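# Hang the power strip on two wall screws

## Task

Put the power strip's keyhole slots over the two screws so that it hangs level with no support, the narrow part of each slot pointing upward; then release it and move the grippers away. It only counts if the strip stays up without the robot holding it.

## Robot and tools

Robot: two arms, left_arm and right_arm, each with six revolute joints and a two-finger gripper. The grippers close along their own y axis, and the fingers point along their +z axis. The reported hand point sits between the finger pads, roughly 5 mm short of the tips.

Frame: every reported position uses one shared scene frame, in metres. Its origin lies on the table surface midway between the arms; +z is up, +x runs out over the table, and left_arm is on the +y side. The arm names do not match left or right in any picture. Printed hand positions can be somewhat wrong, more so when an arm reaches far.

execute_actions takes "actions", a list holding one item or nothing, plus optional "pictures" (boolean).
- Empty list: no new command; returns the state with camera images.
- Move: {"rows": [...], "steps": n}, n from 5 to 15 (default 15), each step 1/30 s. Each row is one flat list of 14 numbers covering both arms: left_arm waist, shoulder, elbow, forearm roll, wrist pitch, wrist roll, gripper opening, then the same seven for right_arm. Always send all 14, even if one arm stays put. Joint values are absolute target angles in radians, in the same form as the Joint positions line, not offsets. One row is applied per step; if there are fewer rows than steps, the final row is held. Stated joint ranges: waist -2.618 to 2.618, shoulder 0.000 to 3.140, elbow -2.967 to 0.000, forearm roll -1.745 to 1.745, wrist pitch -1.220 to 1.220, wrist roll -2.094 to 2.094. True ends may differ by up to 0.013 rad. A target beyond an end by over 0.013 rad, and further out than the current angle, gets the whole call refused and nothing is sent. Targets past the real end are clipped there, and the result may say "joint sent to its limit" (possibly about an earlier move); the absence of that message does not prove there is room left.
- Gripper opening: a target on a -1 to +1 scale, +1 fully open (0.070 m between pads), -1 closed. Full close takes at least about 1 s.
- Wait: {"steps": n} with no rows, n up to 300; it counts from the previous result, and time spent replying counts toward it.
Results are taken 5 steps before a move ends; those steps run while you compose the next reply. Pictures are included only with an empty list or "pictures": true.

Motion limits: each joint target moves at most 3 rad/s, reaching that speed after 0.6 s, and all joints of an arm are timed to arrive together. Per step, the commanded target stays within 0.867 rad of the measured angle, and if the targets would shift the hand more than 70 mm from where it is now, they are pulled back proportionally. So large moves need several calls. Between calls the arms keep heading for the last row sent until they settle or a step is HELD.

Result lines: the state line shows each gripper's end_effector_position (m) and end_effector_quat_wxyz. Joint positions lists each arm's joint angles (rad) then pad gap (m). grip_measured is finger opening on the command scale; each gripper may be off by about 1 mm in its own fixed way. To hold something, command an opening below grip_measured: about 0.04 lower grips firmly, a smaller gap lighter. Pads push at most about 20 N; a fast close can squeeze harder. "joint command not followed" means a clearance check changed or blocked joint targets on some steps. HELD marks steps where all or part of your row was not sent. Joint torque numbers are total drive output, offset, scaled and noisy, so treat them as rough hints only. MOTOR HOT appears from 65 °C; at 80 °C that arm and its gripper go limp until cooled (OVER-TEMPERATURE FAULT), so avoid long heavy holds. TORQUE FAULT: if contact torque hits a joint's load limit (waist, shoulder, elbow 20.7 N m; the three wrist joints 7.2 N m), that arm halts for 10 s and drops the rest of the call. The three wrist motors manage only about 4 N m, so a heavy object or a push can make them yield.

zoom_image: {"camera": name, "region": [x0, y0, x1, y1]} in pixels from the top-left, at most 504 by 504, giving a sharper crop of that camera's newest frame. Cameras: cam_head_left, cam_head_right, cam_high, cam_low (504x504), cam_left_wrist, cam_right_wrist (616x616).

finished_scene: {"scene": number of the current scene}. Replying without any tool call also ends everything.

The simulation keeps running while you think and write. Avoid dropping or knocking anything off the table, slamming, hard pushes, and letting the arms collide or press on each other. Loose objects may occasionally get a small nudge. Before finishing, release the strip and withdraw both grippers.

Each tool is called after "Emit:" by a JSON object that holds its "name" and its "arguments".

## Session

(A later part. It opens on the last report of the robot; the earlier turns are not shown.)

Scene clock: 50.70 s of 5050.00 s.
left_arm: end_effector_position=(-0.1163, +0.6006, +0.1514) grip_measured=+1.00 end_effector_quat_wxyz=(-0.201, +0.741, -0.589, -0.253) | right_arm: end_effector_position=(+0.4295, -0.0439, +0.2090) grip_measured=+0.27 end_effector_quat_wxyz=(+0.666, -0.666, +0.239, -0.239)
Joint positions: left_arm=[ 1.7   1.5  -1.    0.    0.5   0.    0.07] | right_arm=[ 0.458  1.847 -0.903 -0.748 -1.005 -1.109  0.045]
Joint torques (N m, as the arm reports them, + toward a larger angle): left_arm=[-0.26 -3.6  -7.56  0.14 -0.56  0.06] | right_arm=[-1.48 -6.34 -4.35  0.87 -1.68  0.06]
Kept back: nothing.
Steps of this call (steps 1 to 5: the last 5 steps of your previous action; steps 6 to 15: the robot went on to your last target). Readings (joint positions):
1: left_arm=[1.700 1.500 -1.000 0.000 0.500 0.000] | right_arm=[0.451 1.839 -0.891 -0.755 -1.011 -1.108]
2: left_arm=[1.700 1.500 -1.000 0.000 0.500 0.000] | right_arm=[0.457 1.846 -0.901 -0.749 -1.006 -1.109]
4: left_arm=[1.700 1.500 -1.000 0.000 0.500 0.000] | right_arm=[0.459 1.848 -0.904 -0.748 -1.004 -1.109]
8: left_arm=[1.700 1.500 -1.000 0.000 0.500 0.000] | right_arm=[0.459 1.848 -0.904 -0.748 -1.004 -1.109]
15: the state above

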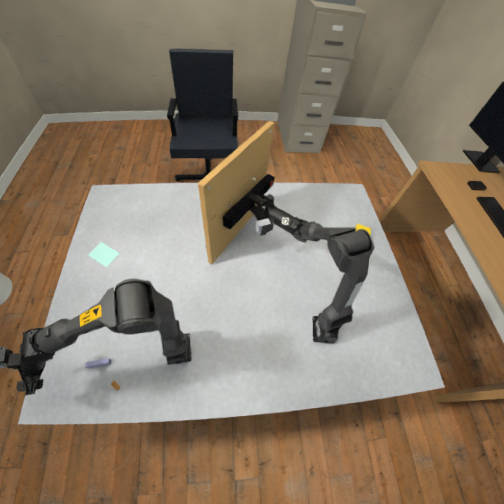

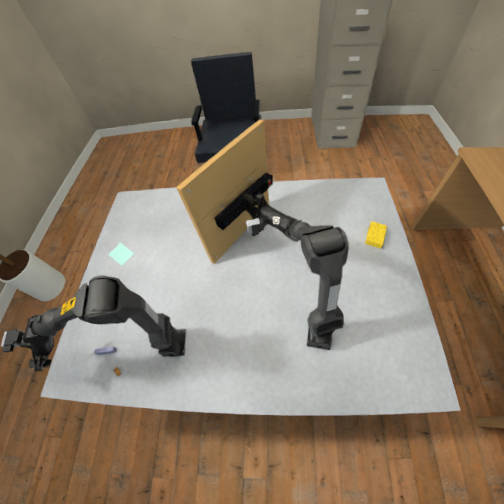

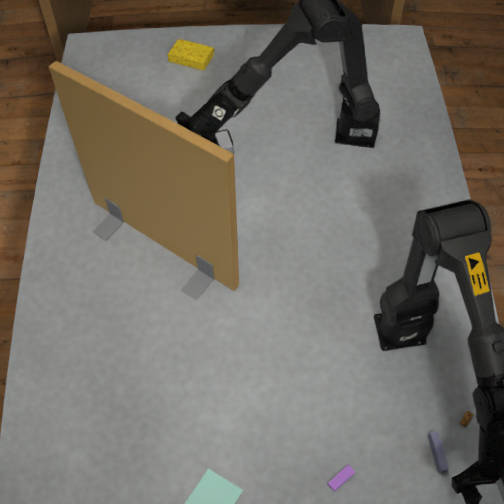

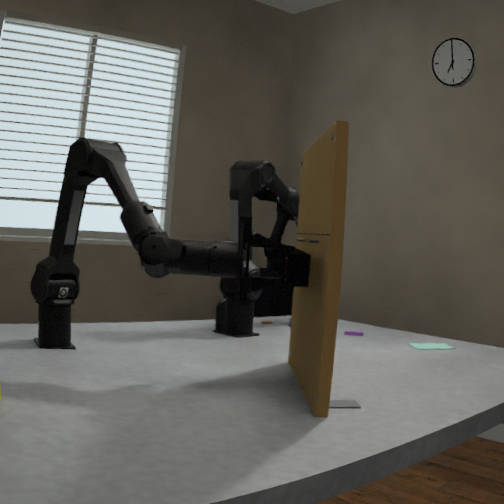

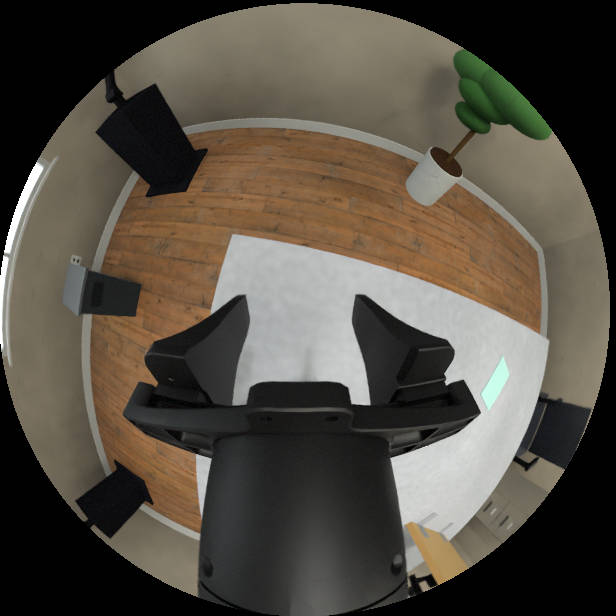

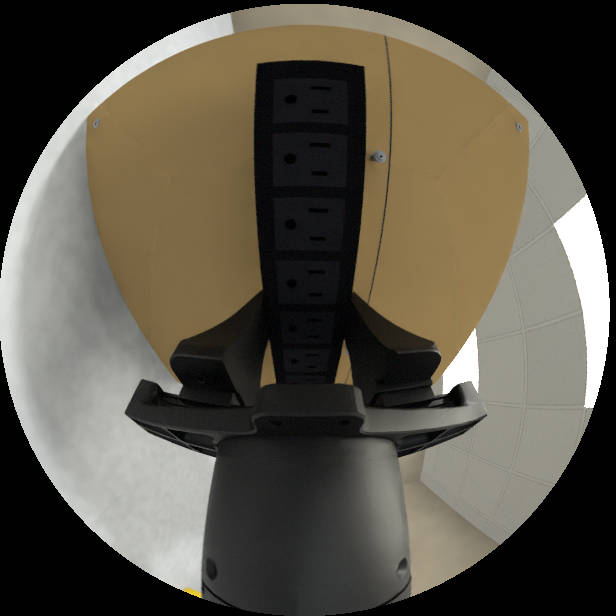

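Emit:
{"name": "execute_actions", "arguments": {"actions": [{"rows":[[1.7,1.5,-1.0,0,0.5,0,1,0.466,1.845,-0.922,-0.77,-0.996,-1.088,0.22],[1.7,1.5,-1.0,0,0.5,0,1,0.466,1.845,-0.922,-0.77,-0.996,-1.088,0.22],[1.7,1.5,-1.0,0,0.5,0,1,0.466,1.845,-0.922,-0.77,-0.996,-1.088,0.22],[1.7,1.5,-1.0,0,0.5,0,1,0.466,1.845,-0.922,-0.77,-0.996,-1.088,0.22],[1.7,1.5,-1.0,0,0.5,0,1,0.4739,1.8437,-0.9409,-0.7925,-0.9868,-1.067,0.22]],"steps":15}]}}

Emit:
{"name": "execute_actions", "arguments": {"actions": [{"steps":12}], "pictures": true}}

Emit:
{"name": "zoom_image", "arguments": {"camera": "cam_head_right", "region": [200, 160, 280, 240]}}

Emit:
{"name": "zoom_image", "arguments": {"camera": "cam_head_left", "region": [205, 160, 285, 240]}}

Emit:
{"name": "zoom_image", "arguments": {"camera": "cam_low", "region": [250, 210, 350, 290]}}

Scene clock: 53.07 s of 5050.00 s.
left_arm: end_effector_position=(-0.1163, +0.6006, +0.1514) grip_measured=+1.00 end_effector_quat_wxyz=(-0.201, +0.741, -0.589, -0.253) | right_arm: end_effector_position=(+0.4266, -0.0317, +0.2173) grip_measured=+0.27 end_effector_quat_wxyz=(+0.670, -0.671, +0.222, -0.227)
Joint positions: left_arm=[ 1.7   1.5  -1.    0.    0.5   0.    0.07] | right_arm=[ 0.474  1.843 -0.941 -0.795 -0.987 -1.066  0.045]
Joint torques (N m, as the arm reports them, + toward a larger angle): left_arm=[-0.26 -3.61 -7.59  0.14 -0.56  0.07] | right_arm=[-0.82 -5.74 -5.55  1.45 -1.28 -0.09]
Steps of this call (steps 1 to 15: the robot went on to your last target; steps 16 to 61: nothing new was sent; steps 62 to 71: the first 10 steps of this action). Readings (joint positions):
62: left_arm=[1.700 1.500 -1.000 0.000 0.500 0.000] | right_arm=[0.458 1.847 -0.902 -0.750 -1.005 -1.108]
63: left_arm=[1.700 1.500 -1.000 0.000 0.500 0.000] | right_arm=[0.459 1.846 -0.906 -0.756 -1.003 -1.102]
65: left_arm=[1.700 1.500 -1.000 0.000 0.500 0.000] | right_arm=[0.465 1.845 -0.920 -0.772 -0.997 -1.086]
69: left_arm=[1.700 1.500 -1.000 0.000 0.500 0.000] | right_arm=[0.473 1.844 -0.940 -0.794 -0.987 -1.066]
71: the state above

Scene clock: 53.47 s of 5050.00 s.
left_arm: end_effector_position=(-0.1163, +0.6006, +0.1514) grip_measured=+1.00 end_effector_quat_wxyz=(-0.201, +0.741, -0.589, -0.253) | right_arm: end_effector_position=(+0.4269, -0.0319, +0.2174) grip_measured=+0.27 end_effector_quat_wxyz=(+0.670, -0.671, +0.223, -0.227)
Joint positions: left_arm=[ 1.7   1.5  -1.    0.    0.5   0.    0.07] | right_arm=[ 0.474  1.843 -0.941 -0.793 -0.987 -1.067  0.045]
Joint torques (N m, as the arm reports them, + toward a larger angle): left_arm=[-0.25 -3.62 -7.6   0.14 -0.55  0.06] | right_arm=[-1.2  -5.28 -5.11  1.45 -1.19 -0.08]
Kept back: nothing.
Steps of this call (steps 1 to 5: the last 5 steps of your previous action; steps 6 to 12: the robot went on to your last target). Readings (joint positions):
1: left_arm=[1.700 1.500 -1.000 0.000 0.500 0.000] | right_arm=[0.474 1.843 -0.941 -0.795 -0.987 -1.066]
2: left_arm=[1.700 1.500 -1.000 0.000 0.500 0.000] | right_arm=[0.474 1.843 -0.941 -0.794 -0.987 -1.066]
4: left_arm=[1.700 1.500 -1.000 0.000 0.500 0.000] | right_arm=[0.474 1.843 -0.941 -0.794 -0.987 -1.067]
8: left_arm=[1.700 1.500 -1.000 0.000 0.500 0.000] | right_arm=[0.474 1.843 -0.941 -0.793 -0.987 -1.067]
12: the state above

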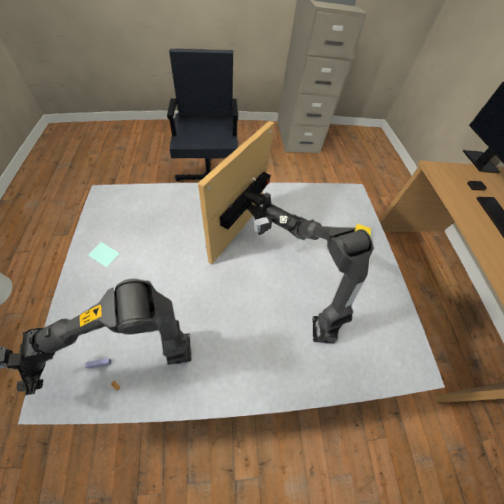

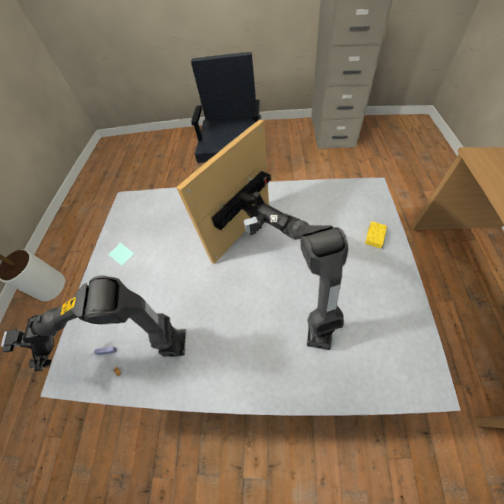

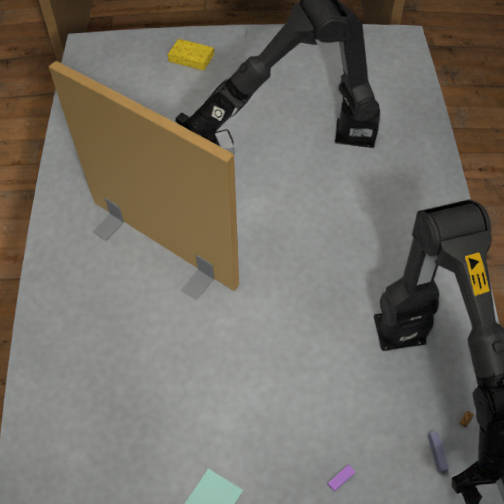

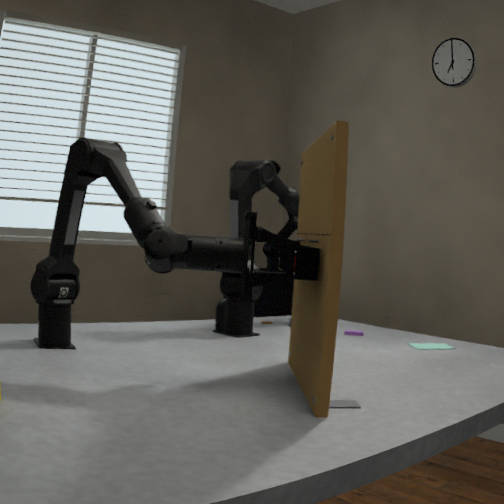

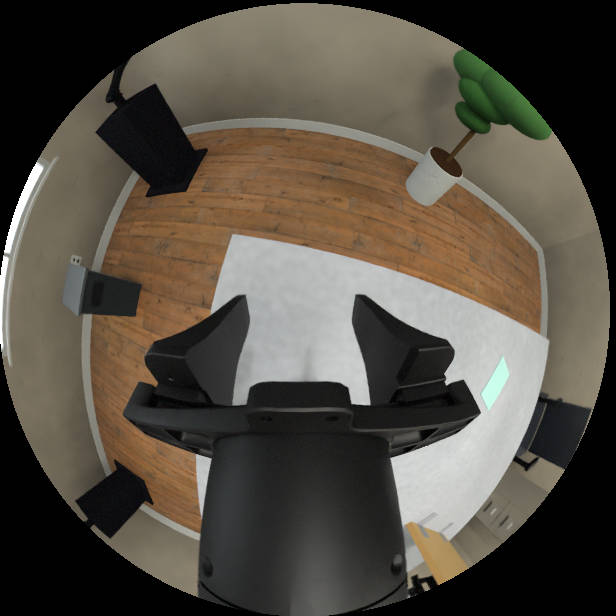

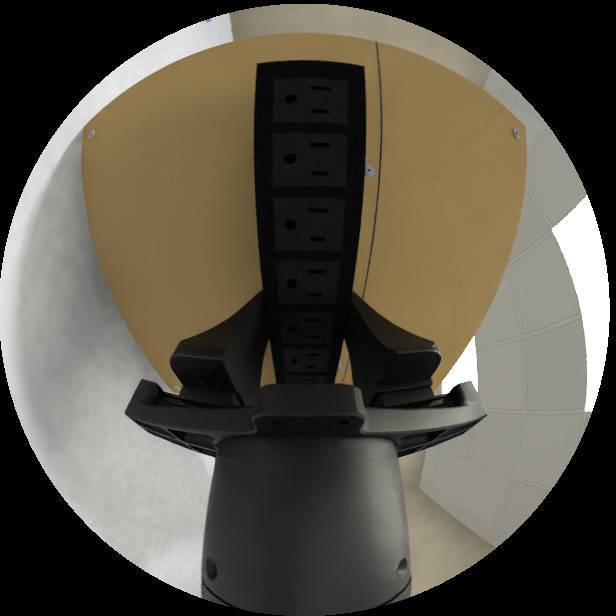

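Region (200, 160, 280, 240) of cam_head_right's 504x504 image, scaled by 6.300, with more detail than that image has.

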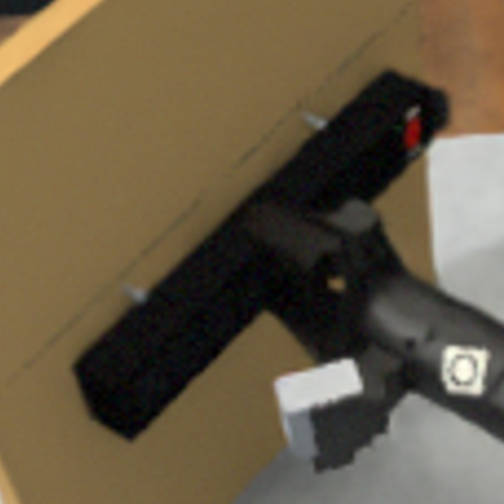

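Region (205, 160, 285, 240) of cam_head_left's 504x504 image, scaled by 6.300, with more detail than that image has.

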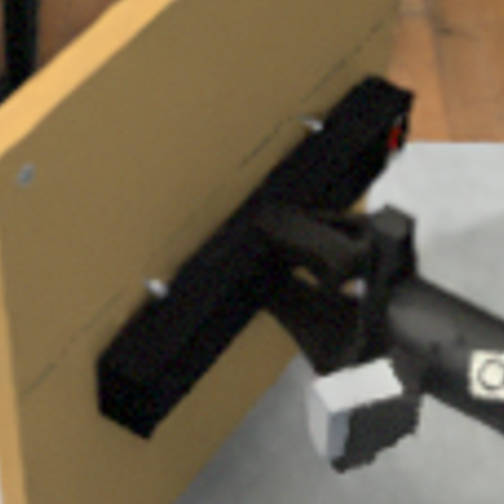

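Region (250, 210, 350, 290) of cam_low's 504x504 image, scaled by 5.040, with more detail than that image has; it fills the top 403 rows of this view, and the rest is white.

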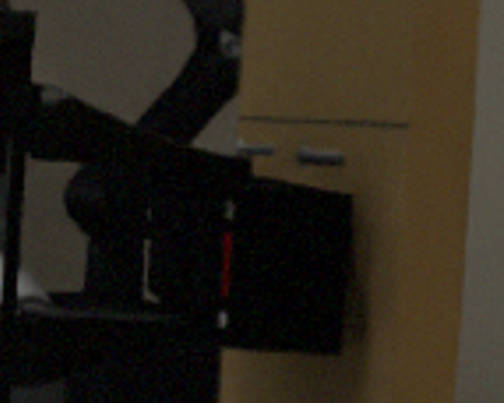

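Emit:
{"name": "zoom_image", "arguments": {"camera": "cam_right_wrist", "region": [230, 40, 410, 400]}}

Region (230, 40, 410, 400) of cam_right_wrist's 616x616 image, scaled by 1.400, with more detail than that image has.

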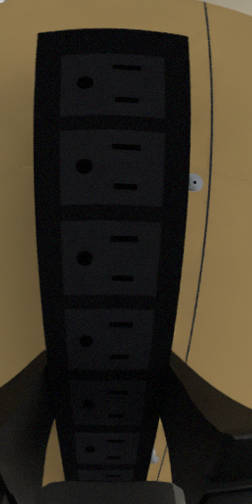

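Emit:
{"name": "execute_actions", "arguments": {"actions": [{"rows":[[1.7,1.5,-1.0,0,0.5,0,1,0.4657,1.807,-0.8828,-0.7913,-1.0057,-1.08,0.22]],"steps":12}]}}

Emit:
{"name": "execute_actions", "arguments": {"actions": [{"rows":[[1.7,1.5,-1.0,0,0.5,0,1,0.4657,1.7249,-0.9406,-0.8638,-0.9108,-0.955,0.22]],"steps":15}]}}

Emit:
{"name": "execute_actions", "arguments": {"actions": [{"steps":12}], "pictures": true}}

Emit:
{"name": "zoom_image", "arguments": {"camera": "cam_low", "region": [250, 200, 350, 280]}}

Scene clock: 57.07 s of 5050.00 s.
left_arm: end_effector_position=(-0.1163, +0.6006, +0.1514) grip_measured=+1.00 end_effector_quat_wxyz=(-0.201, +0.741, -0.589, -0.253) | right_arm: end_effector_position=(+0.4144, -0.0383, +0.2161) grip_measured=+0.27 end_effector_quat_wxyz=(+0.669, -0.671, +0.224, -0.227)
Joint positions: left_arm=[ 1.7   1.5  -1.    0.    0.5   0.    0.07] | right_arm=[ 0.465  1.807 -0.88  -0.791 -1.006 -1.081  0.045]
Joint torques (N m, as the arm reports them, + toward a larger angle): left_arm=[-0.22 -3.69 -7.53  0.13 -0.55  0.06] | right_arm=[-1.59 -5.59 -5.49  1.48 -1.45  0.02]
Steps of this call (steps 1 to 15: the robot went on to your last target; steps 16 to 90: nothing new was sent; then 0.37 s passed at rest; steps 91 to 97: the first 7 steps of this action). Readings (joint positions):
91: left_arm=[1.700 1.500 -1.000 0.000 0.500 0.000] | right_arm=[0.474 1.844 -0.940 -0.792 -0.987 -1.067]
92: left_arm=[1.700 1.500 -1.000 0.000 0.500 0.000] | right_arm=[0.473 1.841 -0.934 -0.792 -0.987 -1.069]
94: left_arm=[1.700 1.500 -1.000 0.000 0.500 0.000] | right_arm=[0.469 1.823 -0.904 -0.791 -0.996 -1.075]
97: the state above

Scene clock: 57.57 s of 5050.00 s.
left_arm: end_effector_position=(-0.1163, +0.6006, +0.1514) grip_measured=+1.00 end_effector_quat_wxyz=(-0.201, +0.741, -0.589, -0.253) | right_arm: end_effector_position=(+0.4149, -0.0382, +0.2550) grip_measured=+0.27 end_effector_quat_wxyz=(+0.671, -0.669, +0.222, -0.229)
Joint positions: left_arm=[ 1.7   1.5  -1.    0.    0.5   0.    0.07] | right_arm=[ 0.465  1.721 -0.944 -0.864 -0.912 -0.953  0.045]
Joint torques (N m, as the arm reports them, + toward a larger angle): left_arm=[-0.29 -3.68 -7.55  0.14 -0.56  0.05] | right_arm=[-1.12 -4.2  -4.6   1.08 -1.03 -0.18]
Steps of this call (steps 1 to 5: the last 5 steps of your previous action; steps 6 to 15: the first 10 steps of this action). Readings (joint positions):
6: left_arm=[1.700 1.500 -1.000 0.000 0.500 0.000] | right_arm=[0.465 1.806 -0.881 -0.791 -1.006 -1.080]
7: left_arm=[1.700 1.500 -1.000 0.000 0.500 0.000] | right_arm=[0.465 1.804 -0.884 -0.794 -1.001 -1.074]
9: left_arm=[1.700 1.500 -1.000 0.000 0.500 0.000] | right_arm=[0.465 1.785 -0.898 -0.812 -0.976 -1.042]
13: left_arm=[1.700 1.500 -1.000 0.000 0.500 0.000] | right_arm=[0.465 1.727 -0.940 -0.859 -0.918 -0.960]
15: the state above

Scene clock: 57.97 s of 5050.00 s.
left_arm: end_effector_position=(-0.1163, +0.6006, +0.1514) grip_measured=+1.00 end_effector_quat_wxyz=(-0.201, +0.741, -0.589, -0.253) | right_arm: end_effector_position=(+0.4151, -0.0382, +0.2521) grip_measured=+0.27 end_effector_quat_wxyz=(+0.670, -0.671, +0.223, -0.228)
Joint positions: left_arm=[ 1.7   1.5  -1.    0.    0.5   0.    0.07] | right_arm=[ 0.465  1.725 -0.941 -0.864 -0.911 -0.955  0.045]
Joint torques (N m, as the arm reports them, + toward a larger angle): left_arm=[-0.29 -3.67 -7.57  0.14 -0.55  0.07] | right_arm=[-0.78 -4.52 -4.57  1.08 -1.11 -0.08]
Kept back: nothing.
Steps of this call (steps 1 to 5: the last 5 steps of your previous action; steps 6 to 12: the robot went on to your last target). Readings (joint positions):
1: left_arm=[1.700 1.500 -1.000 0.000 0.500 0.000] | right_arm=[0.465 1.722 -0.944 -0.864 -0.911 -0.954]
2: left_arm=[1.700 1.500 -1.000 0.000 0.500 0.000] | right_arm=[0.465 1.723 -0.943 -0.864 -0.911 -0.955]
4: left_arm=[1.700 1.500 -1.000 0.000 0.500 0.000] | right_arm=[0.465 1.724 -0.943 -0.864 -0.911 -0.955]
8: left_arm=[1.700 1.500 -1.000 0.000 0.500 0.000] | right_arm=[0.465 1.725 -0.942 -0.864 -0.911 -0.955]
12: the state above

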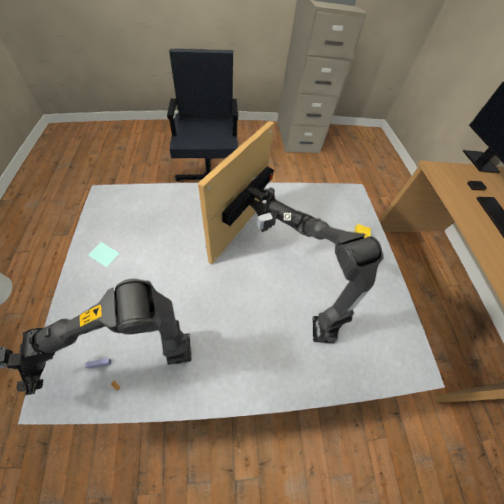

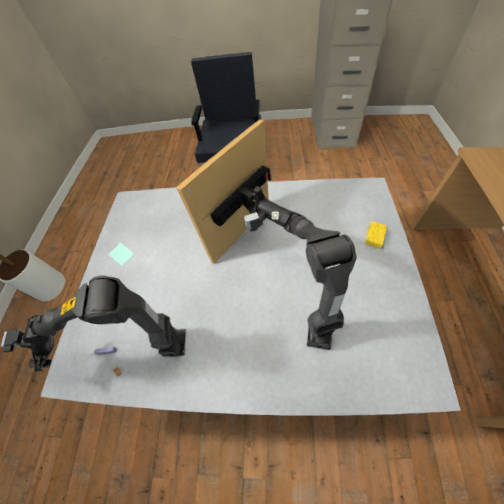

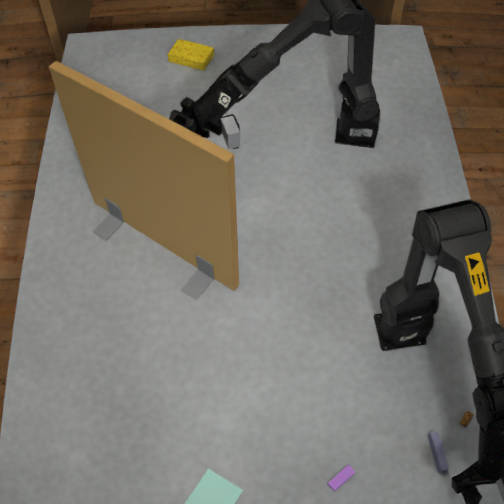

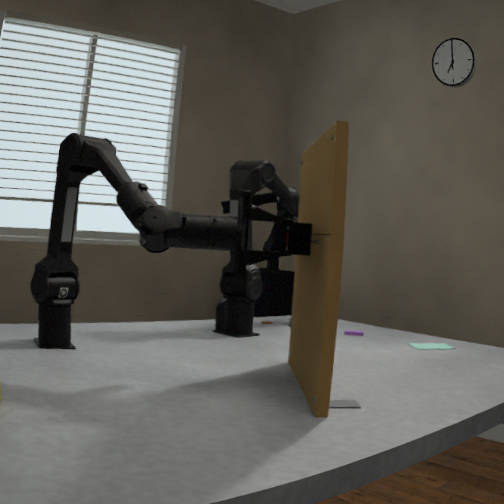

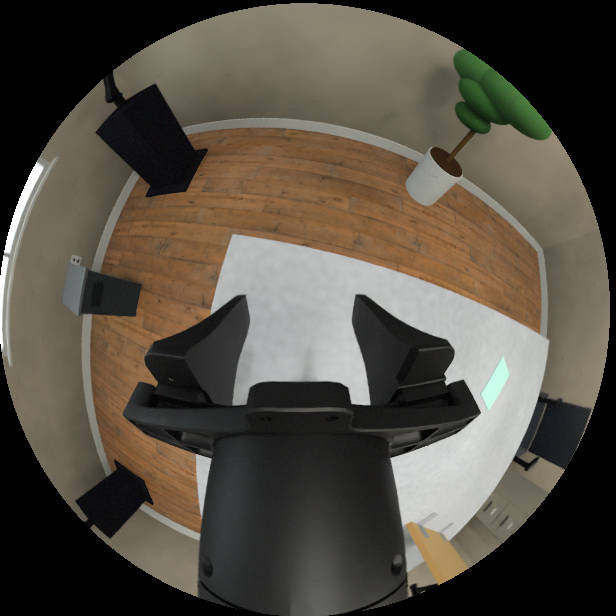

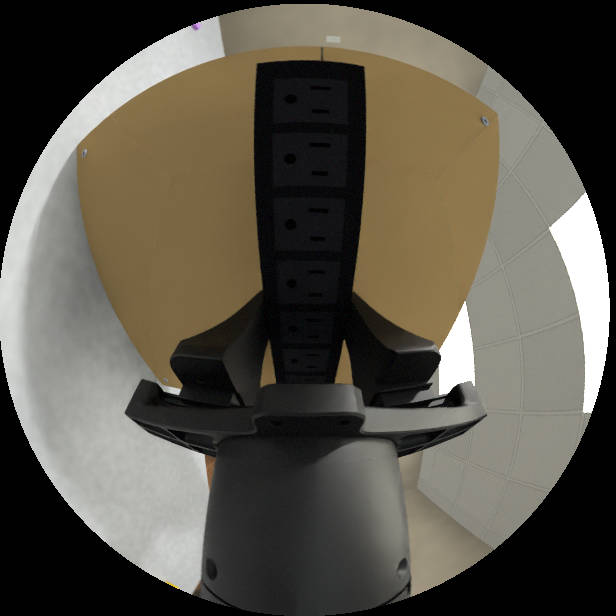

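Region (250, 200, 350, 280) of cam_low's 504x504 image, scaled by 5.040, with more detail than that image has; it fills the top 403 rows of this view, and the rest is white.

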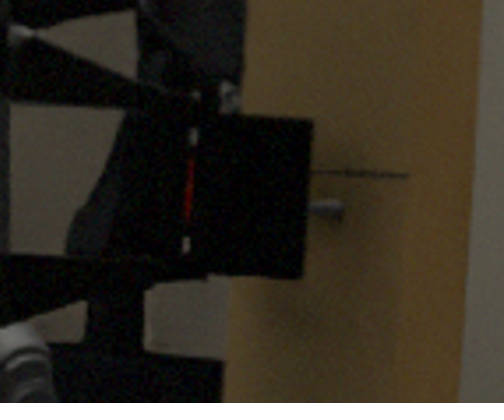

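Emit:
{"name": "execute_actions", "arguments": {"actions": [{"rows":[[1.7,1.5,-1.0,0,0.5,0,1,0.4697,1.7275,-0.9492,-0.8629,-0.9044,-0.952,0.22],[1.7,1.5,-1.0,0,0.5,0,1,0.4717,1.73,-0.9527,-0.8615,-0.9026,-0.9523,0.22],[1.7,1.5,-1.0,0,0.5,0,1,0.4727,1.7312,-0.9545,-0.8607,-0.9017,-0.9525,0.22],[1.7,1.5,-1.0,0,0.5,0,1,0.4737,1.7324,-0.9562,-0.86,-0.9008,-0.9526,0.22],[1.7,1.5,-1.0,0,0.5,0,1,0.4747,1.7337,-0.958,-0.8593,-0.8999,-0.9528,0.22],[1.7,1.5,-1.0,0,0.5,0,1,0.4757,1.7349,-0.9597,-0.8585,-0.899,-0.9529,0.22],[1.7,1.5,-1.0,0,0.5,0,1,0.4767,1.7361,-0.9615,-0.8578,-0.8981,-0.9531,0.22],[1.7,1.5,-1.0,0,0.5,0,1,0.4777,1.7373,-0.9632,-0.857,-0.8971,-0.9532,0.22],[1.7,1.5,-1.0,0,0.5,0,1,0.4787,1.7386,-0.965,-0.8563,-0.8962,-0.9534,0.22],[1.7,1.5,-1.0,0,0.5,0,1,0.4797,1.7398,-0.9667,-0.8556,-0.8953,-0.9535,0.22],[1.7,1.5,-1.0,0,0.5,0,1,0.4807,1.741,-0.9684,-0.8548,-0.8944,-0.9537,0.22],[1.7,1.5,-1.0,0,0.5,0,1,0.4817,1.7423,-0.9702,-0.8541,-0.8935,-0.9538,0.22]],"steps":15}]}}

Emit:
{"name": "execute_actions", "arguments": {"actions": [{"steps":12}], "pictures": true}}

Emit:
{"name": "zoom_image", "arguments": {"camera": "cam_low", "region": [250, 200, 350, 280]}}

Scene clock: 59.07 s of 5050.00 s.
left_arm: end_effector_position=(-0.1163, +0.6006, +0.1514) grip_measured=+1.00 end_effector_quat_wxyz=(-0.201, +0.741, -0.589, -0.253) | right_arm: end_effector_position=(+0.4184, -0.0333, +0.2521) grip_measured=+0.27 end_effector_quat_wxyz=(+0.669, -0.672, +0.223, -0.227)
Joint positions: left_arm=[ 1.7   1.5  -1.    0.    0.5   0.    0.07] | right_arm=[ 0.478  1.738 -0.962 -0.858 -0.897 -0.953  0.045]
Joint torques (N m, as the arm reports them, + toward a larger angle): left_arm=[-0.27 -3.66 -7.53  0.14 -0.57  0.06] | right_arm=[ 1.34 -3.28 -8.31  2.35 -0.7   0.04]
Steps of this call (steps 1 to 15: the robot went on to your last target; steps 16 to 23: nothing new was sent; steps 24 to 33: the first 10 steps of this action). Readings (joint positions):
24: left_arm=[1.700 1.500 -1.000 0.000 0.500 0.000] | right_arm=[0.466 1.725 -0.941 -0.864 -0.910 -0.955]
25: left_arm=[1.700 1.500 -1.000 0.000 0.500 0.000] | right_arm=[0.469 1.727 -0.945 -0.864 -0.906 -0.954]
27: left_arm=[1.700 1.500 -1.000 0.000 0.500 0.000] | right_arm=[0.474 1.733 -0.954 -0.862 -0.900 -0.953]
31: left_arm=[1.700 1.500 -1.000 0.000 0.500 0.000] | right_arm=[0.477 1.737 -0.961 -0.858 -0.897 -0.953]
33: the state above

Scene clock: 59.47 s of 5050.00 s.
left_arm: end_effector_position=(-0.1163, +0.6006, +0.1514) grip_measured=+1.00 end_effector_quat_wxyz=(-0.201, +0.741, -0.589, -0.253) | right_arm: end_effector_position=(+0.4197, -0.0322, +0.2521) grip_measured=+0.27 end_effector_quat_wxyz=(+0.669, -0.672, +0.224, -0.227)
Joint positions: left_arm=[ 1.7   1.5  -1.    0.    0.5   0.    0.07] | right_arm=[ 0.481  1.742 -0.968 -0.855 -0.893 -0.953  0.045]
Joint torques (N m, as the arm reports them, + toward a larger angle): left_arm=[-0.33 -3.62 -7.59  0.14 -0.57  0.07] | right_arm=[  2.15  -2.84 -11.19   2.91  -0.65  -0.19]
Kept back: nothing.
Steps of this call (steps 1 to 5: the last 5 steps of your previous action; steps 6 to 12: the robot went on to your last target). Readings (joint positions):
1: left_arm=[1.700 1.500 -1.000 0.000 0.500 0.000] | right_arm=[0.478 1.738 -0.962 -0.858 -0.897 -0.953]
2: left_arm=[1.700 1.500 -1.000 0.000 0.500 0.000] | right_arm=[0.478 1.738 -0.963 -0.858 -0.896 -0.953]
4: left_arm=[1.700 1.500 -1.000 0.000 0.500 0.000] | right_arm=[0.478 1.738 -0.963 -0.858 -0.896 -0.953]
8: left_arm=[1.700 1.500 -1.000 0.000 0.500 0.000] | right_arm=[0.480 1.740 -0.966 -0.856 -0.894 -0.953]
12: the state above

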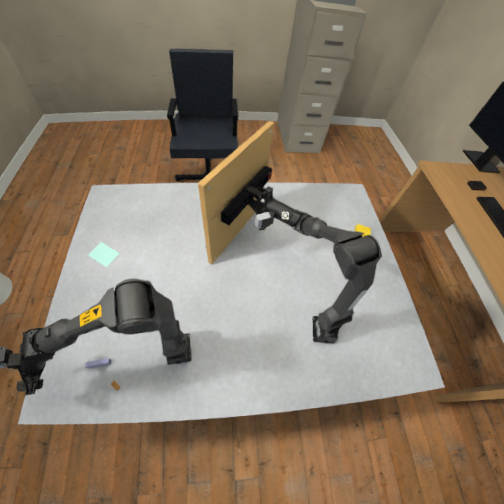

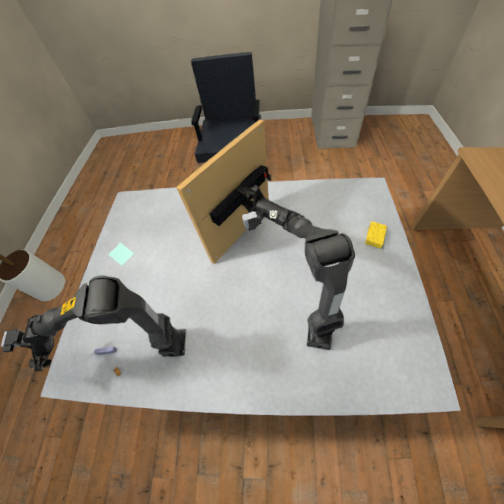

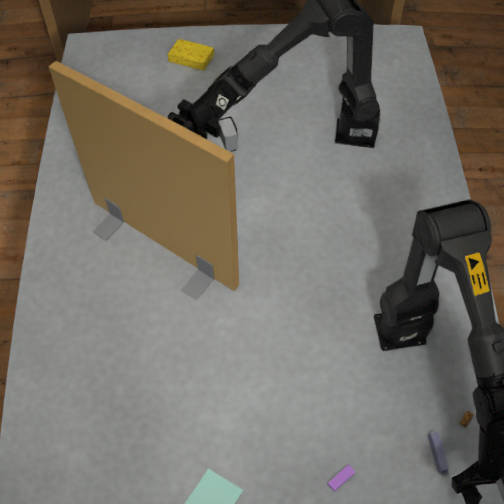

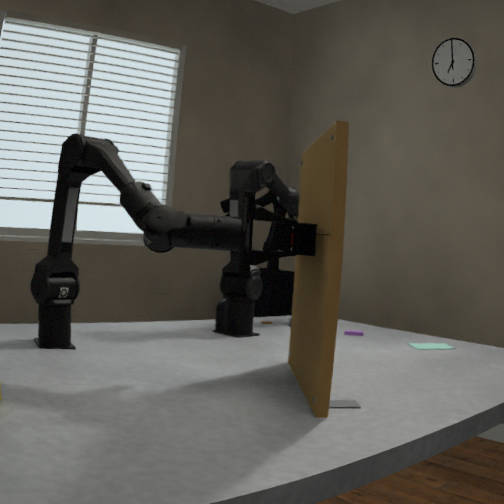

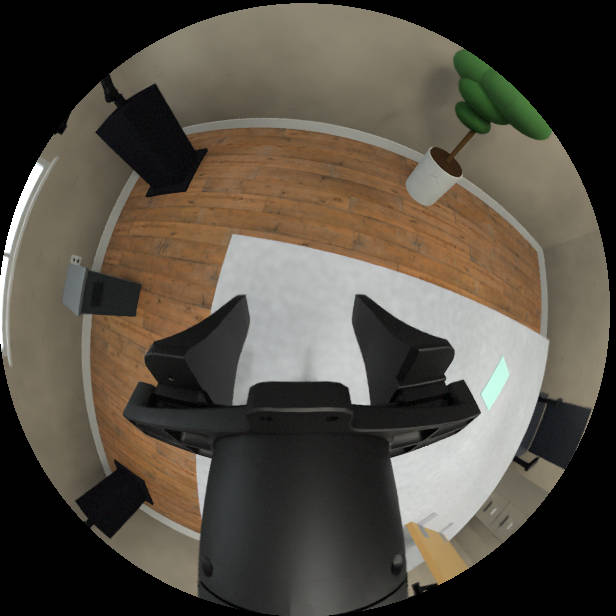

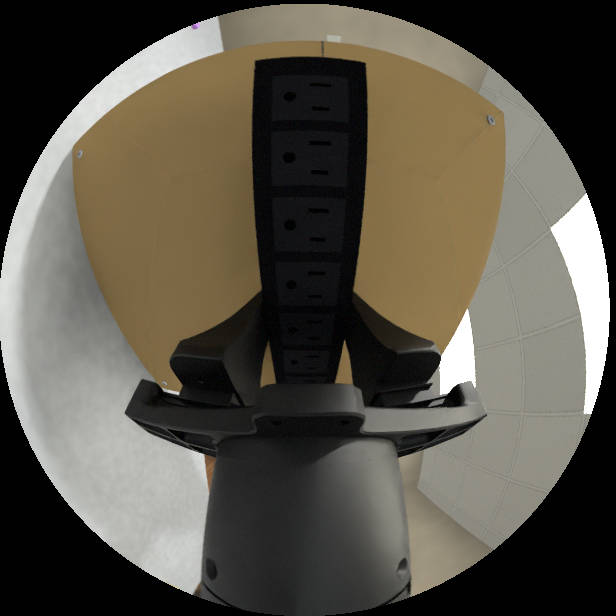

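Region (250, 200, 350, 280) of cam_low's 504x504 image, scaled by 5.040, with more detail than that image has; it fills the top 403 rows of this view, and the rest is white.

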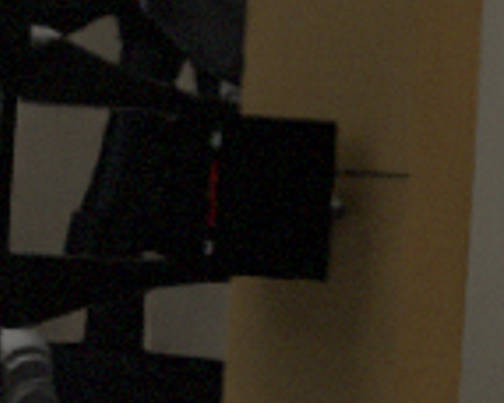

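Emit:
{"name": "execute_actions", "arguments": {"actions": [{"rows":[[1.7,1.5,-1.0,0,0.5,0,1,0.4757,1.7349,-0.9597,-0.8585,-0.899,-0.9529,0.22],[1.7,1.5,-1.0,0,0.5,0,1,0.4757,1.7349,-0.9597,-0.8585,-0.899,-0.9529,0.22],[1.7,1.5,-1.0,0,0.5,0,1,0.4757,1.7349,-0.9597,-0.8585,-0.899,-0.9529,0.22],[1.7,1.5,-1.0,0,0.5,0,1,0.4757,1.7349,-0.9597,-0.8585,-0.899,-0.9529,0.22],[1.7,1.5,-1.0,0,0.5,0,1,0.4812,1.7313,-0.9546,-0.8519,-0.8968,-0.9579,0.22]],"steps":15}]}}

Emit:
{"name": "execute_actions", "arguments": {"actions": [{"rows":[[1.7,1.5,-1.0,0,0.5,0,1,0.4832,1.7338,-0.9581,-0.8504,-0.895,-0.9582,0.22],[1.7,1.5,-1.0,0,0.5,0,1,0.4852,1.7362,-0.9616,-0.849,-0.8931,-0.9585,0.22],[1.7,1.5,-1.0,0,0.5,0,1,0.4862,1.7375,-0.9633,-0.8482,-0.8922,-0.9587,0.22],[1.7,1.5,-1.0,0,0.5,0,1,0.4872,1.7387,-0.9651,-0.8475,-0.8913,-0.9588,0.22],[1.7,1.5,-1.0,0,0.5,0,1,0.4882,1.7399,-0.9668,-0.8468,-0.8904,-0.959,0.22],[1.7,1.5,-1.0,0,0.5,0,1,0.4892,1.7411,-0.9686,-0.846,-0.8895,-0.9591,0.22],[1.7,1.5,-1.0,0,0.5,0,1,0.4903,1.7424,-0.9703,-0.8453,-0.8885,-0.9593,0.22],[1.7,1.5,-1.0,0,0.5,0,1,0.4903,1.7424,-0.9703,-0.8453,-0.8885,-0.9593,0.22],[1.7,1.5,-1.0,0,0.5,0,1,0.4903,1.7424,-0.9703,-0.8453,-0.8885,-0.9593,0.22],[1.7,1.5,-1.0,0,0.5,0,1,0.4903,1.7424,-0.9703,-0.8453,-0.8885,-0.9593,0.22],[1.7,1.5,-1.0,0,0.5,0,1,0.4812,1.7313,-0.9546,-0.8519,-0.8968,-0.9579,0.22]],"steps":15}]}}

Scene clock: 60.77 s of 5050.00 s.
left_arm: end_effector_position=(-0.1163, +0.6006, +0.1514) grip_measured=+1.00 end_effector_quat_wxyz=(-0.201, +0.741, -0.589, -0.253) | right_arm: end_effector_position=(+0.4172, -0.0317, +0.2552) grip_measured=+0.27 end_effector_quat_wxyz=(+0.672, -0.669, +0.222, -0.228)
Joint positions: left_arm=[ 1.7   1.5  -1.    0.    0.5   0.    0.07] | right_arm=[ 0.484  1.733 -0.961 -0.847 -0.897 -0.958  0.045]
Joint torques (N m, as the arm reports them, + toward a larger angle): left_arm=[-0.27 -3.64 -7.57  0.14 -0.57  0.07] | right_arm=[-1.36 -6.01 -4.79  1.09 -1.47 -0.04]
Steps of this call (steps 1 to 15: the robot went on to your last target; steps 16 to 29: nothing new was sent; steps 30 to 39: the first 10 steps of this action). Readings (joint positions):
30: left_arm=[1.700 1.500 -1.000 0.000 0.500 0.000] | right_arm=[0.482 1.743 -0.970 -0.855 -0.893 -0.954]
31: left_arm=[1.700 1.500 -1.000 0.000 0.500 0.000] | right_arm=[0.480 1.741 -0.968 -0.854 -0.894 -0.954]
33: left_arm=[1.700 1.500 -1.000 0.000 0.500 0.000] | right_arm=[0.480 1.739 -0.968 -0.853 -0.898 -0.954]
37: left_arm=[1.700 1.500 -1.000 0.000 0.500 0.000] | right_arm=[0.485 1.734 -0.963 -0.847 -0.897 -0.958]
39: the state above

Scene clock: 61.27 s of 5050.00 s.
left_arm: end_effector_position=(-0.1163, +0.6006, +0.1514) grip_measured=+1.00 end_effector_quat_wxyz=(-0.201, +0.741, -0.589, -0.253) | right_arm: end_effector_position=(+0.4191, -0.0298, +0.2531) grip_measured=+0.27 end_effector_quat_wxyz=(+0.669, -0.671, +0.223, -0.228)
Joint positions: left_arm=[ 1.7   1.5  -1.    0.    0.5   0.    0.07] | right_arm=[ 0.49   1.741 -0.969 -0.845 -0.889 -0.959  0.045]
Joint torques (N m, as the arm reports them, + toward a larger angle): left_arm=[-0.25 -3.62 -7.58  0.14 -0.57  0.07] | right_arm=[-0.03 -4.57 -6.57  1.53 -1.12 -0.05]
Steps of this call (steps 1 to 5: the last 5 steps of your previous action; steps 6 to 15: the first 10 steps of this action). Readings (joint positions):
6: left_arm=[1.700 1.500 -1.000 0.000 0.500 0.000] | right_arm=[0.482 1.731 -0.958 -0.850 -0.897 -0.958]
7: left_arm=[1.700 1.500 -1.000 0.000 0.500 0.000] | right_arm=[0.484 1.733 -0.960 -0.850 -0.896 -0.958]
9: left_arm=[1.700 1.500 -1.000 0.000 0.500 0.000] | right_arm=[0.486 1.736 -0.963 -0.849 -0.893 -0.959]
13: left_arm=[1.700 1.500 -1.000 0.000 0.500 0.000] | right_arm=[0.490 1.741 -0.969 -0.846 -0.889 -0.959]
15: the state above

Emit:
{"name": "execute_actions", "arguments": {"actions": [{"rows":[[1.7,1.5,-1.0,0,0.5,0,1,0.4852,1.7362,-0.9616,-0.849,-0.8931,-0.9585,0.22],[1.7,1.5,-1.0,0,0.5,0,1,0.4872,1.7387,-0.9651,-0.8475,-0.8913,-0.9588,0.22],[1.7,1.5,-1.0,0,0.5,0,1,0.4892,1.7411,-0.9686,-0.846,-0.8895,-0.9591,0.22],[1.7,1.5,-1.0,0,0.5,0,1,0.4913,1.7436,-0.9721,-0.8446,-0.8877,-0.9594,0.22],[1.7,1.5,-1.0,0,0.5,0,1,0.4923,1.7448,-0.9738,-0.8438,-0.8867,-0.9596,0.22],[1.7,1.5,-1.0,0,0.5,0,1,0.4933,1.7461,-0.9755,-0.8431,-0.8858,-0.9597,0.22],[1.7,1.5,-1.0,0,0.5,0,1,0.4943,1.7473,-0.9773,-0.8423,-0.8849,-0.9599,0.22],[1.7,1.5,-1.0,0,0.5,0,1,0.4943,1.7473,-0.9773,-0.8423,-0.8849,-0.9599,0.22],[1.7,1.5,-1.0,0,0.5,0,1,0.4943,1.7473,-0.9773,-0.8423,-0.8849,-0.9599,0.22],[1.7,1.5,-1.0,0,0.5,0,1,0.4943,1.7473,-0.9773,-0.8423,-0.8849,-0.9599,0.22],[1.7,1.5,-1.0,0,0.5,0,1,0.4872,1.7387,-0.9651,-0.8475,-0.8913,-0.9588,0.22]],"steps":15}]}}

Scene clock: 62.63 s of 5050.00 s.
left_arm: end_effector_position=(-0.1163, +0.6006, +0.1514) grip_measured=+1.00 end_effector_quat_wxyz=(-0.201, +0.741, -0.589, -0.253) | right_arm: end_effector_position=(+0.4202, -0.0280, +0.2529) grip_measured=+0.27 end_effector_quat_wxyz=(+0.669, -0.671, +0.223, -0.227)
Joint positions: left_arm=[ 1.7   1.5  -1.    0.    0.5   0.    0.07] | right_arm=[ 0.494  1.747 -0.976 -0.843 -0.885 -0.96   0.045]
Joint torques (N m, as the arm reports them, + toward a larger angle): left_arm=[-0.24 -3.64 -7.59  0.13 -0.57  0.07] | right_arm=[-0.2  -4.74 -6.71  1.58 -1.1  -0.02]
Steps of this call (steps 1 to 5: the last 5 steps of your previous action; steps 6 to 30: the robot went on to your last target; step 31: nothing new was sent; steps 32 to 41: the first 10 steps of this action). Readings (joint positions):
32: left_arm=[1.700 1.500 -1.000 0.000 0.500 0.000] | right_arm=[0.481 1.731 -0.955 -0.852 -0.897 -0.958]
33: left_arm=[1.700 1.500 -1.000 0.000 0.500 0.000] | right_arm=[0.483 1.734 -0.959 -0.850 -0.895 -0.958]
35: left_arm=[1.700 1.500 -1.000 0.000 0.500 0.000] | right_arm=[0.489 1.741 -0.968 -0.847 -0.890 -0.958]
39: left_arm=[1.700 1.500 -1.000 0.000 0.500 0.000] | right_arm=[0.494 1.747 -0.976 -0.843 -0.885 -0.960]
41: the state above

Emit:
{"name": "execute_actions", "arguments": {"actions": [{"rows":[[1.7,1.5,-1.0,0,0.5,0,1,0.4892,1.7411,-0.9686,-0.846,-0.8895,-0.9591,0.22],[1.7,1.5,-1.0,0,0.5,0,1,0.4913,1.7436,-0.9721,-0.8446,-0.8877,-0.9594,0.22],[1.7,1.5,-1.0,0,0.5,0,1,0.4933,1.7461,-0.9755,-0.8431,-0.8858,-0.9597,0.22],[1.7,1.5,-1.0,0,0.5,0,1,0.4953,1.7485,-0.979,-0.8416,-0.884,-0.96,0.22],[1.7,1.5,-1.0,0,0.5,0,1,0.4973,1.751,-0.9825,-0.8401,-0.8822,-0.9603,0.22],[1.7,1.5,-1.0,0,0.5,0,1,0.4993,1.7534,-0.986,-0.8387,-0.8803,-0.9606,0.22],[1.7,1.5,-1.0,0,0.5,0,1,0.5013,1.7559,-0.9895,-0.8372,-0.8785,-0.9609,0.22],[1.7,1.5,-1.0,0,0.5,0,1,0.5033,1.7584,-0.993,-0.8357,-0.8767,-0.9612,0.22],[1.7,1.5,-1.0,0,0.5,0,1,0.5033,1.7584,-0.993,-0.8357,-0.8767,-0.9612,0.22],[1.7,1.5,-1.0,0,0.5,0,1,0.5033,1.7584,-0.993,-0.8357,-0.8767,-0.9612,0.22],[1.7,1.5,-1.0,0,0.5,0,1,0.4993,1.7534,-0.986,-0.8387,-0.8803,-0.9606,0.22]],"steps":15}]}}

Scene clock: 63.50 s of 5050.00 s.
left_arm: end_effector_position=(-0.1163, +0.6006, +0.1514) grip_measured=+1.00 end_effector_quat_wxyz=(-0.201, +0.741, -0.589, -0.253) | right_arm: end_effector_position=(+0.4229, -0.0241, +0.2529) grip_measured=+0.27 end_effector_quat_wxyz=(+0.669, -0.671, +0.223, -0.227)
Joint positions: left_arm=[ 1.7   1.5  -1.    0.    0.5   0.    0.07] | right_arm=[ 0.503  1.758 -0.993 -0.836 -0.877 -0.961  0.045]
Joint torques (N m, as the arm reports them, + toward a larger angle): left_arm=[-0.27 -3.69 -7.56  0.13 -0.57  0.07] | right_arm=[-0.59 -5.04 -6.21  1.48 -1.17 -0.07]
Steps of this call (steps 1 to 5: the last 5 steps of your previous action; steps 6 to 16: the robot went on to your last target; steps 17 to 26: the first 10 steps of this action). Readings (joint positions):
17: left_arm=[1.700 1.500 -1.000 0.000 0.500 0.000] | right_arm=[0.488 1.739 -0.966 -0.847 -0.891 -0.959]
18: left_arm=[1.700 1.500 -1.000 0.000 0.500 0.000] | right_arm=[0.489 1.741 -0.968 -0.847 -0.891 -0.959]
20: left_arm=[1.700 1.500 -1.000 0.000 0.500 0.000] | right_arm=[0.493 1.745 -0.974 -0.844 -0.886 -0.959]
24: left_arm=[1.700 1.500 -1.000 0.000 0.500 0.000] | right_arm=[0.502 1.757 -0.990 -0.837 -0.878 -0.961]
26: the state above

Emit:
{"name": "execute_actions", "arguments": {"actions": [{"rows":[[1.7,1.5,-1.0,0,0.5,0,1,0.5033,1.7584,-0.993,-0.8357,-0.8767,-0.9612,0.22],[1.7,1.5,-1.0,0,0.5,0,1,0.5053,1.7608,-0.9965,-0.8343,-0.8748,-0.9615,0.22],[1.7,1.5,-1.0,0,0.5,0,1,0.5053,1.7608,-0.9965,-0.8343,-0.8748,-0.9615,0.22],[1.7,1.5,-1.0,0,0.5,0,1,0.5053,1.7629,-0.9947,-0.8319,-0.8774,-0.9653,0.22],[1.7,1.5,-1.0,0,0.5,0,1,0.5053,1.765,-0.9928,-0.8295,-0.88,-0.9691,0.22],[1.7,1.5,-1.0,0,0.5,0,1,0.5053,1.7671,-0.991,-0.8271,-0.8826,-0.9729,0.22],[1.7,1.5,-1.0,0,0.5,0,1,0.5053,1.7692,-0.9892,-0.8247,-0.8852,-0.9767,0.22],[1.7,1.5,-1.0,0,0.5,0,1,0.5053,1.7713,-0.9874,-0.8223,-0.8878,-0.9805,0.22],[1.7,1.5,-1.0,0,0.5,0,1,0.5053,1.7734,-0.9855,-0.8199,-0.8904,-0.9843,0.22]],"steps":15}]}}

Emit:
{"name": "execute_actions", "arguments": {"actions": [{"steps":6}]}}

Scene clock: 64.37 s of 5050.00 s.
left_arm: end_effector_position=(-0.1163, +0.6006, +0.1514) grip_measured=+1.00 end_effector_quat_wxyz=(-0.201, +0.741, -0.589, -0.253) | right_arm: end_effector_position=(+0.4236, -0.0233, +0.2508) grip_measured=+0.27 end_effector_quat_wxyz=(+0.673, -0.668, +0.221, -0.229)
Joint positions: left_arm=[ 1.7   1.5  -1.    0.    0.5   0.    0.07] | right_arm=[ 0.505  1.77  -0.989 -0.817 -0.896 -0.984  0.045]
Joint torques (N m, as the arm reports them, + toward a larger angle): left_arm=[-0.27 -3.64 -7.56  0.12 -0.57  0.05] | right_arm=[-0.67 -3.86 -3.5   0.44 -0.43 -0.15]
Steps of this call (steps 1 to 5: the last 5 steps of your previous action; steps 6 to 15: the robot went on to your last target; step 16: nothing new was sent; steps 17 to 26: the first 10 steps of this action). Readings (joint positions):
17: left_arm=[1.700 1.500 -1.000 0.000 0.500 0.000] | right_arm=[0.500 1.754 -0.986 -0.839 -0.880 -0.961]
18: left_arm=[1.700 1.500 -1.000 0.000 0.500 0.000] | right_arm=[0.502 1.757 -0.990 -0.837 -0.879 -0.961]
20: left_arm=[1.700 1.500 -1.000 0.000 0.500 0.000] | right_arm=[0.504 1.760 -0.995 -0.835 -0.876 -0.961]
24: left_arm=[1.700 1.500 -1.000 0.000 0.500 0.000] | right_arm=[0.505 1.768 -0.990 -0.823 -0.889 -0.978]
26: the state above

Scene clock: 64.57 s of 5050.00 s.
left_arm: end_effector_position=(-0.1163, +0.6006, +0.1514) grip_measured=+1.00 end_effector_quat_wxyz=(-0.201, +0.741, -0.589, -0.253) | right_arm: end_effector_position=(+0.4237, -0.0233, +0.2505) grip_measured=+0.27 end_effector_quat_wxyz=(+0.673, -0.668, +0.222, -0.229)
Joint positions: left_arm=[ 1.7   1.5  -1.    0.    0.5   0.    0.07] | right_arm=[ 0.505  1.771 -0.988 -0.817 -0.895 -0.984  0.045]
Joint torques (N m, as the arm reports them, + toward a larger angle): left_arm=[-0.26 -3.62 -7.51  0.13 -0.57  0.06] | right_arm=[-0.48 -2.5  -2.23 -0.06  0.28 -0.29]
Kept back: nothing.
Steps of this call (steps 1 to 5: the last 5 steps of your previous action; step 6: the robot went on to your last target). Readings (joint positions):
1: left_arm=[1.700 1.500 -1.000 0.000 0.500 0.000] | right_arm=[0.505 1.770 -0.989 -0.817 -0.896 -0.984]
2: left_arm=[1.700 1.500 -1.000 0.000 0.500 0.000] | right_arm=[0.505 1.771 -0.989 -0.817 -0.895 -0.984]
4: left_arm=[1.700 1.500 -1.000 0.000 0.500 0.000] | right_arm=[0.505 1.771 -0.989 -0.817 -0.895 -0.984]
6: the state above

Emit:
{"name": "execute_actions", "arguments": {"actions": [{"rows":[[1.7,1.5,-1.0,0,0.5,0,1,0.5053,1.7608,-0.9965,-0.8343,-0.8748,-0.9615,0.22],[1.7,1.5,-1.0,0,0.5,0,1,0.5053,1.7608,-0.9965,-0.8343,-0.8748,-0.9615,0.22],[1.7,1.5,-1.0,0,0.5,0,1,0.5053,1.7608,-0.9965,-0.8343,-0.8748,-0.9615,0.22],[1.7,1.5,-1.0,0,0.5,0,1,0.5053,1.7608,-0.9965,-0.8343,-0.8748,-0.9615,0.22],[1.7,1.5,-1.0,0,0.5,0,1,0.5101,1.7615,-0.9974,-0.8295,-0.8719,-0.9643,0.22]],"steps":15}]}}

Emit:
{"name": "execute_actions", "arguments": {"actions": [{"rows":[[1.7,1.5,-1.0,0,0.5,0,1,0.5101,1.7636,-0.9956,-0.8271,-0.8745,-0.9681,0.22],[1.7,1.5,-1.0,0,0.5,0,1,0.5101,1.7657,-0.9937,-0.8247,-0.8771,-0.9719,0.22],[1.7,1.5,-1.0,0,0.5,0,1,0.5101,1.7678,-0.9919,-0.8223,-0.8797,-0.9757,0.22],[1.7,1.5,-1.0,0,0.5,0,1,0.5101,1.7699,-0.9901,-0.8199,-0.8823,-0.9795,0.22],[1.7,1.5,-1.0,0,0.5,0,1,0.5101,1.772,-0.9882,-0.8175,-0.8849,-0.9833,0.22],[1.7,1.5,-1.0,0,0.5,0,1,0.5101,1.772,-0.9882,-0.8175,-0.8849,-0.9833,0.22],[1.7,1.5,-1.0,0,0.5,0,1,0.5101,1.772,-0.9882,-0.8175,-0.8849,-0.9833,0.22],[1.7,1.5,-1.0,0,0.5,0,1,0.5101,1.772,-0.9882,-0.8175,-0.8849,-0.9833,0.22],[1.7,1.5,-1.0,0,0.5,0,1,0.5101,1.772,-0.9882,-0.8175,-0.8849,-0.9833,0.22],[1.7,1.5,-1.0,0,0.5,0,1,0.5101,1.772,-0.9882,-0.8175,-0.8849,-0.9833,0.22],[1.7,1.5,-1.0,0,0.5,0,1,0.5101,1.7657,-0.9937,-0.8247,-0.8771,-0.9719,0.22]],"steps":15}]}}

Scene clock: 65.53 s of 5050.00 s.
left_arm: end_effector_position=(-0.1163, +0.6006, +0.1514) grip_measured=+1.00 end_effector_quat_wxyz=(-0.201, +0.741, -0.589, -0.253) | right_arm: end_effector_position=(+0.4238, -0.0228, +0.2502) grip_measured=+0.27 end_effector_quat_wxyz=(+0.667, -0.673, +0.225, -0.227)
Joint positions: left_arm=[ 1.7   1.5  -1.    0.    0.5   0.    0.07] | right_arm=[ 0.509  1.763 -0.995 -0.831 -0.868 -0.965  0.045]
Joint torques (N m, as the arm reports them, + toward a larger angle): left_arm=[-0.3  -3.65 -7.54  0.13 -0.57  0.06] | right_arm=[ 0.85 -1.63 -2.47 -0.68  0.39 -0.03]
Steps of this call (steps 1 to 15: the robot went on to your last target; steps 16 to 19: nothing new was sent; steps 20 to 29: the first 10 steps of this action). Readings (joint positions):
20: left_arm=[1.700 1.500 -1.000 0.000 0.500 0.000] | right_arm=[0.505 1.771 -0.988 -0.818 -0.892 -0.984]
21: left_arm=[1.700 1.500 -1.000 0.000 0.500 0.000] | right_arm=[0.505 1.769 -0.989 -0.822 -0.888 -0.979]
23: left_arm=[1.700 1.500 -1.000 0.000 0.500 0.000] | right_arm=[0.506 1.763 -0.994 -0.836 -0.871 -0.962]
27: left_arm=[1.700 1.500 -1.000 0.000 0.500 0.000] | right_arm=[0.509 1.763 -0.995 -0.831 -0.867 -0.965]
29: the state above

Scene clock: 66.03 s of 5050.00 s.
left_arm: end_effector_position=(-0.1163, +0.6006, +0.1514) grip_measured=+1.00 end_effector_quat_wxyz=(-0.201, +0.741, -0.589, -0.253) | right_arm: end_effector_position=(+0.4238, -0.0220, +0.2486) grip_measured=+0.27 end_effector_quat_wxyz=(+0.669, -0.671, +0.222, -0.229)
Joint positions: left_arm=[ 1.7   1.5  -1.    0.    0.5   0.    0.07] | right_arm=[ 0.509  1.772 -0.99  -0.818 -0.885 -0.985  0.045]
Joint torques (N m, as the arm reports them, + toward a larger angle): left_arm=[-0.27 -3.7  -7.57  0.13 -0.57  0.06] | right_arm=[ 1.49 -1.49 -0.54 -0.25 -0.33  0.86]
Steps of this call (steps 1 to 5: the last 5 steps of your previous action; steps 6 to 15: the first 10 steps of this action). Readings (joint positions):
6: left_arm=[1.700 1.500 -1.000 0.000 0.500 0.000] | right_arm=[0.509 1.763 -0.995 -0.830 -0.869 -0.965]
7: left_arm=[1.700 1.500 -1.000 0.000 0.500 0.000] | right_arm=[0.509 1.765 -0.995 -0.827 -0.872 -0.969]
9: left_arm=[1.700 1.500 -1.000 0.000 0.500 0.000] | right_arm=[0.509 1.770 -0.993 -0.823 -0.879 -0.982]
13: left_arm=[1.700 1.500 -1.000 0.000 0.500 0.000] | right_arm=[0.509 1.772 -0.990 -0.818 -0.885 -0.986]
15: the state above


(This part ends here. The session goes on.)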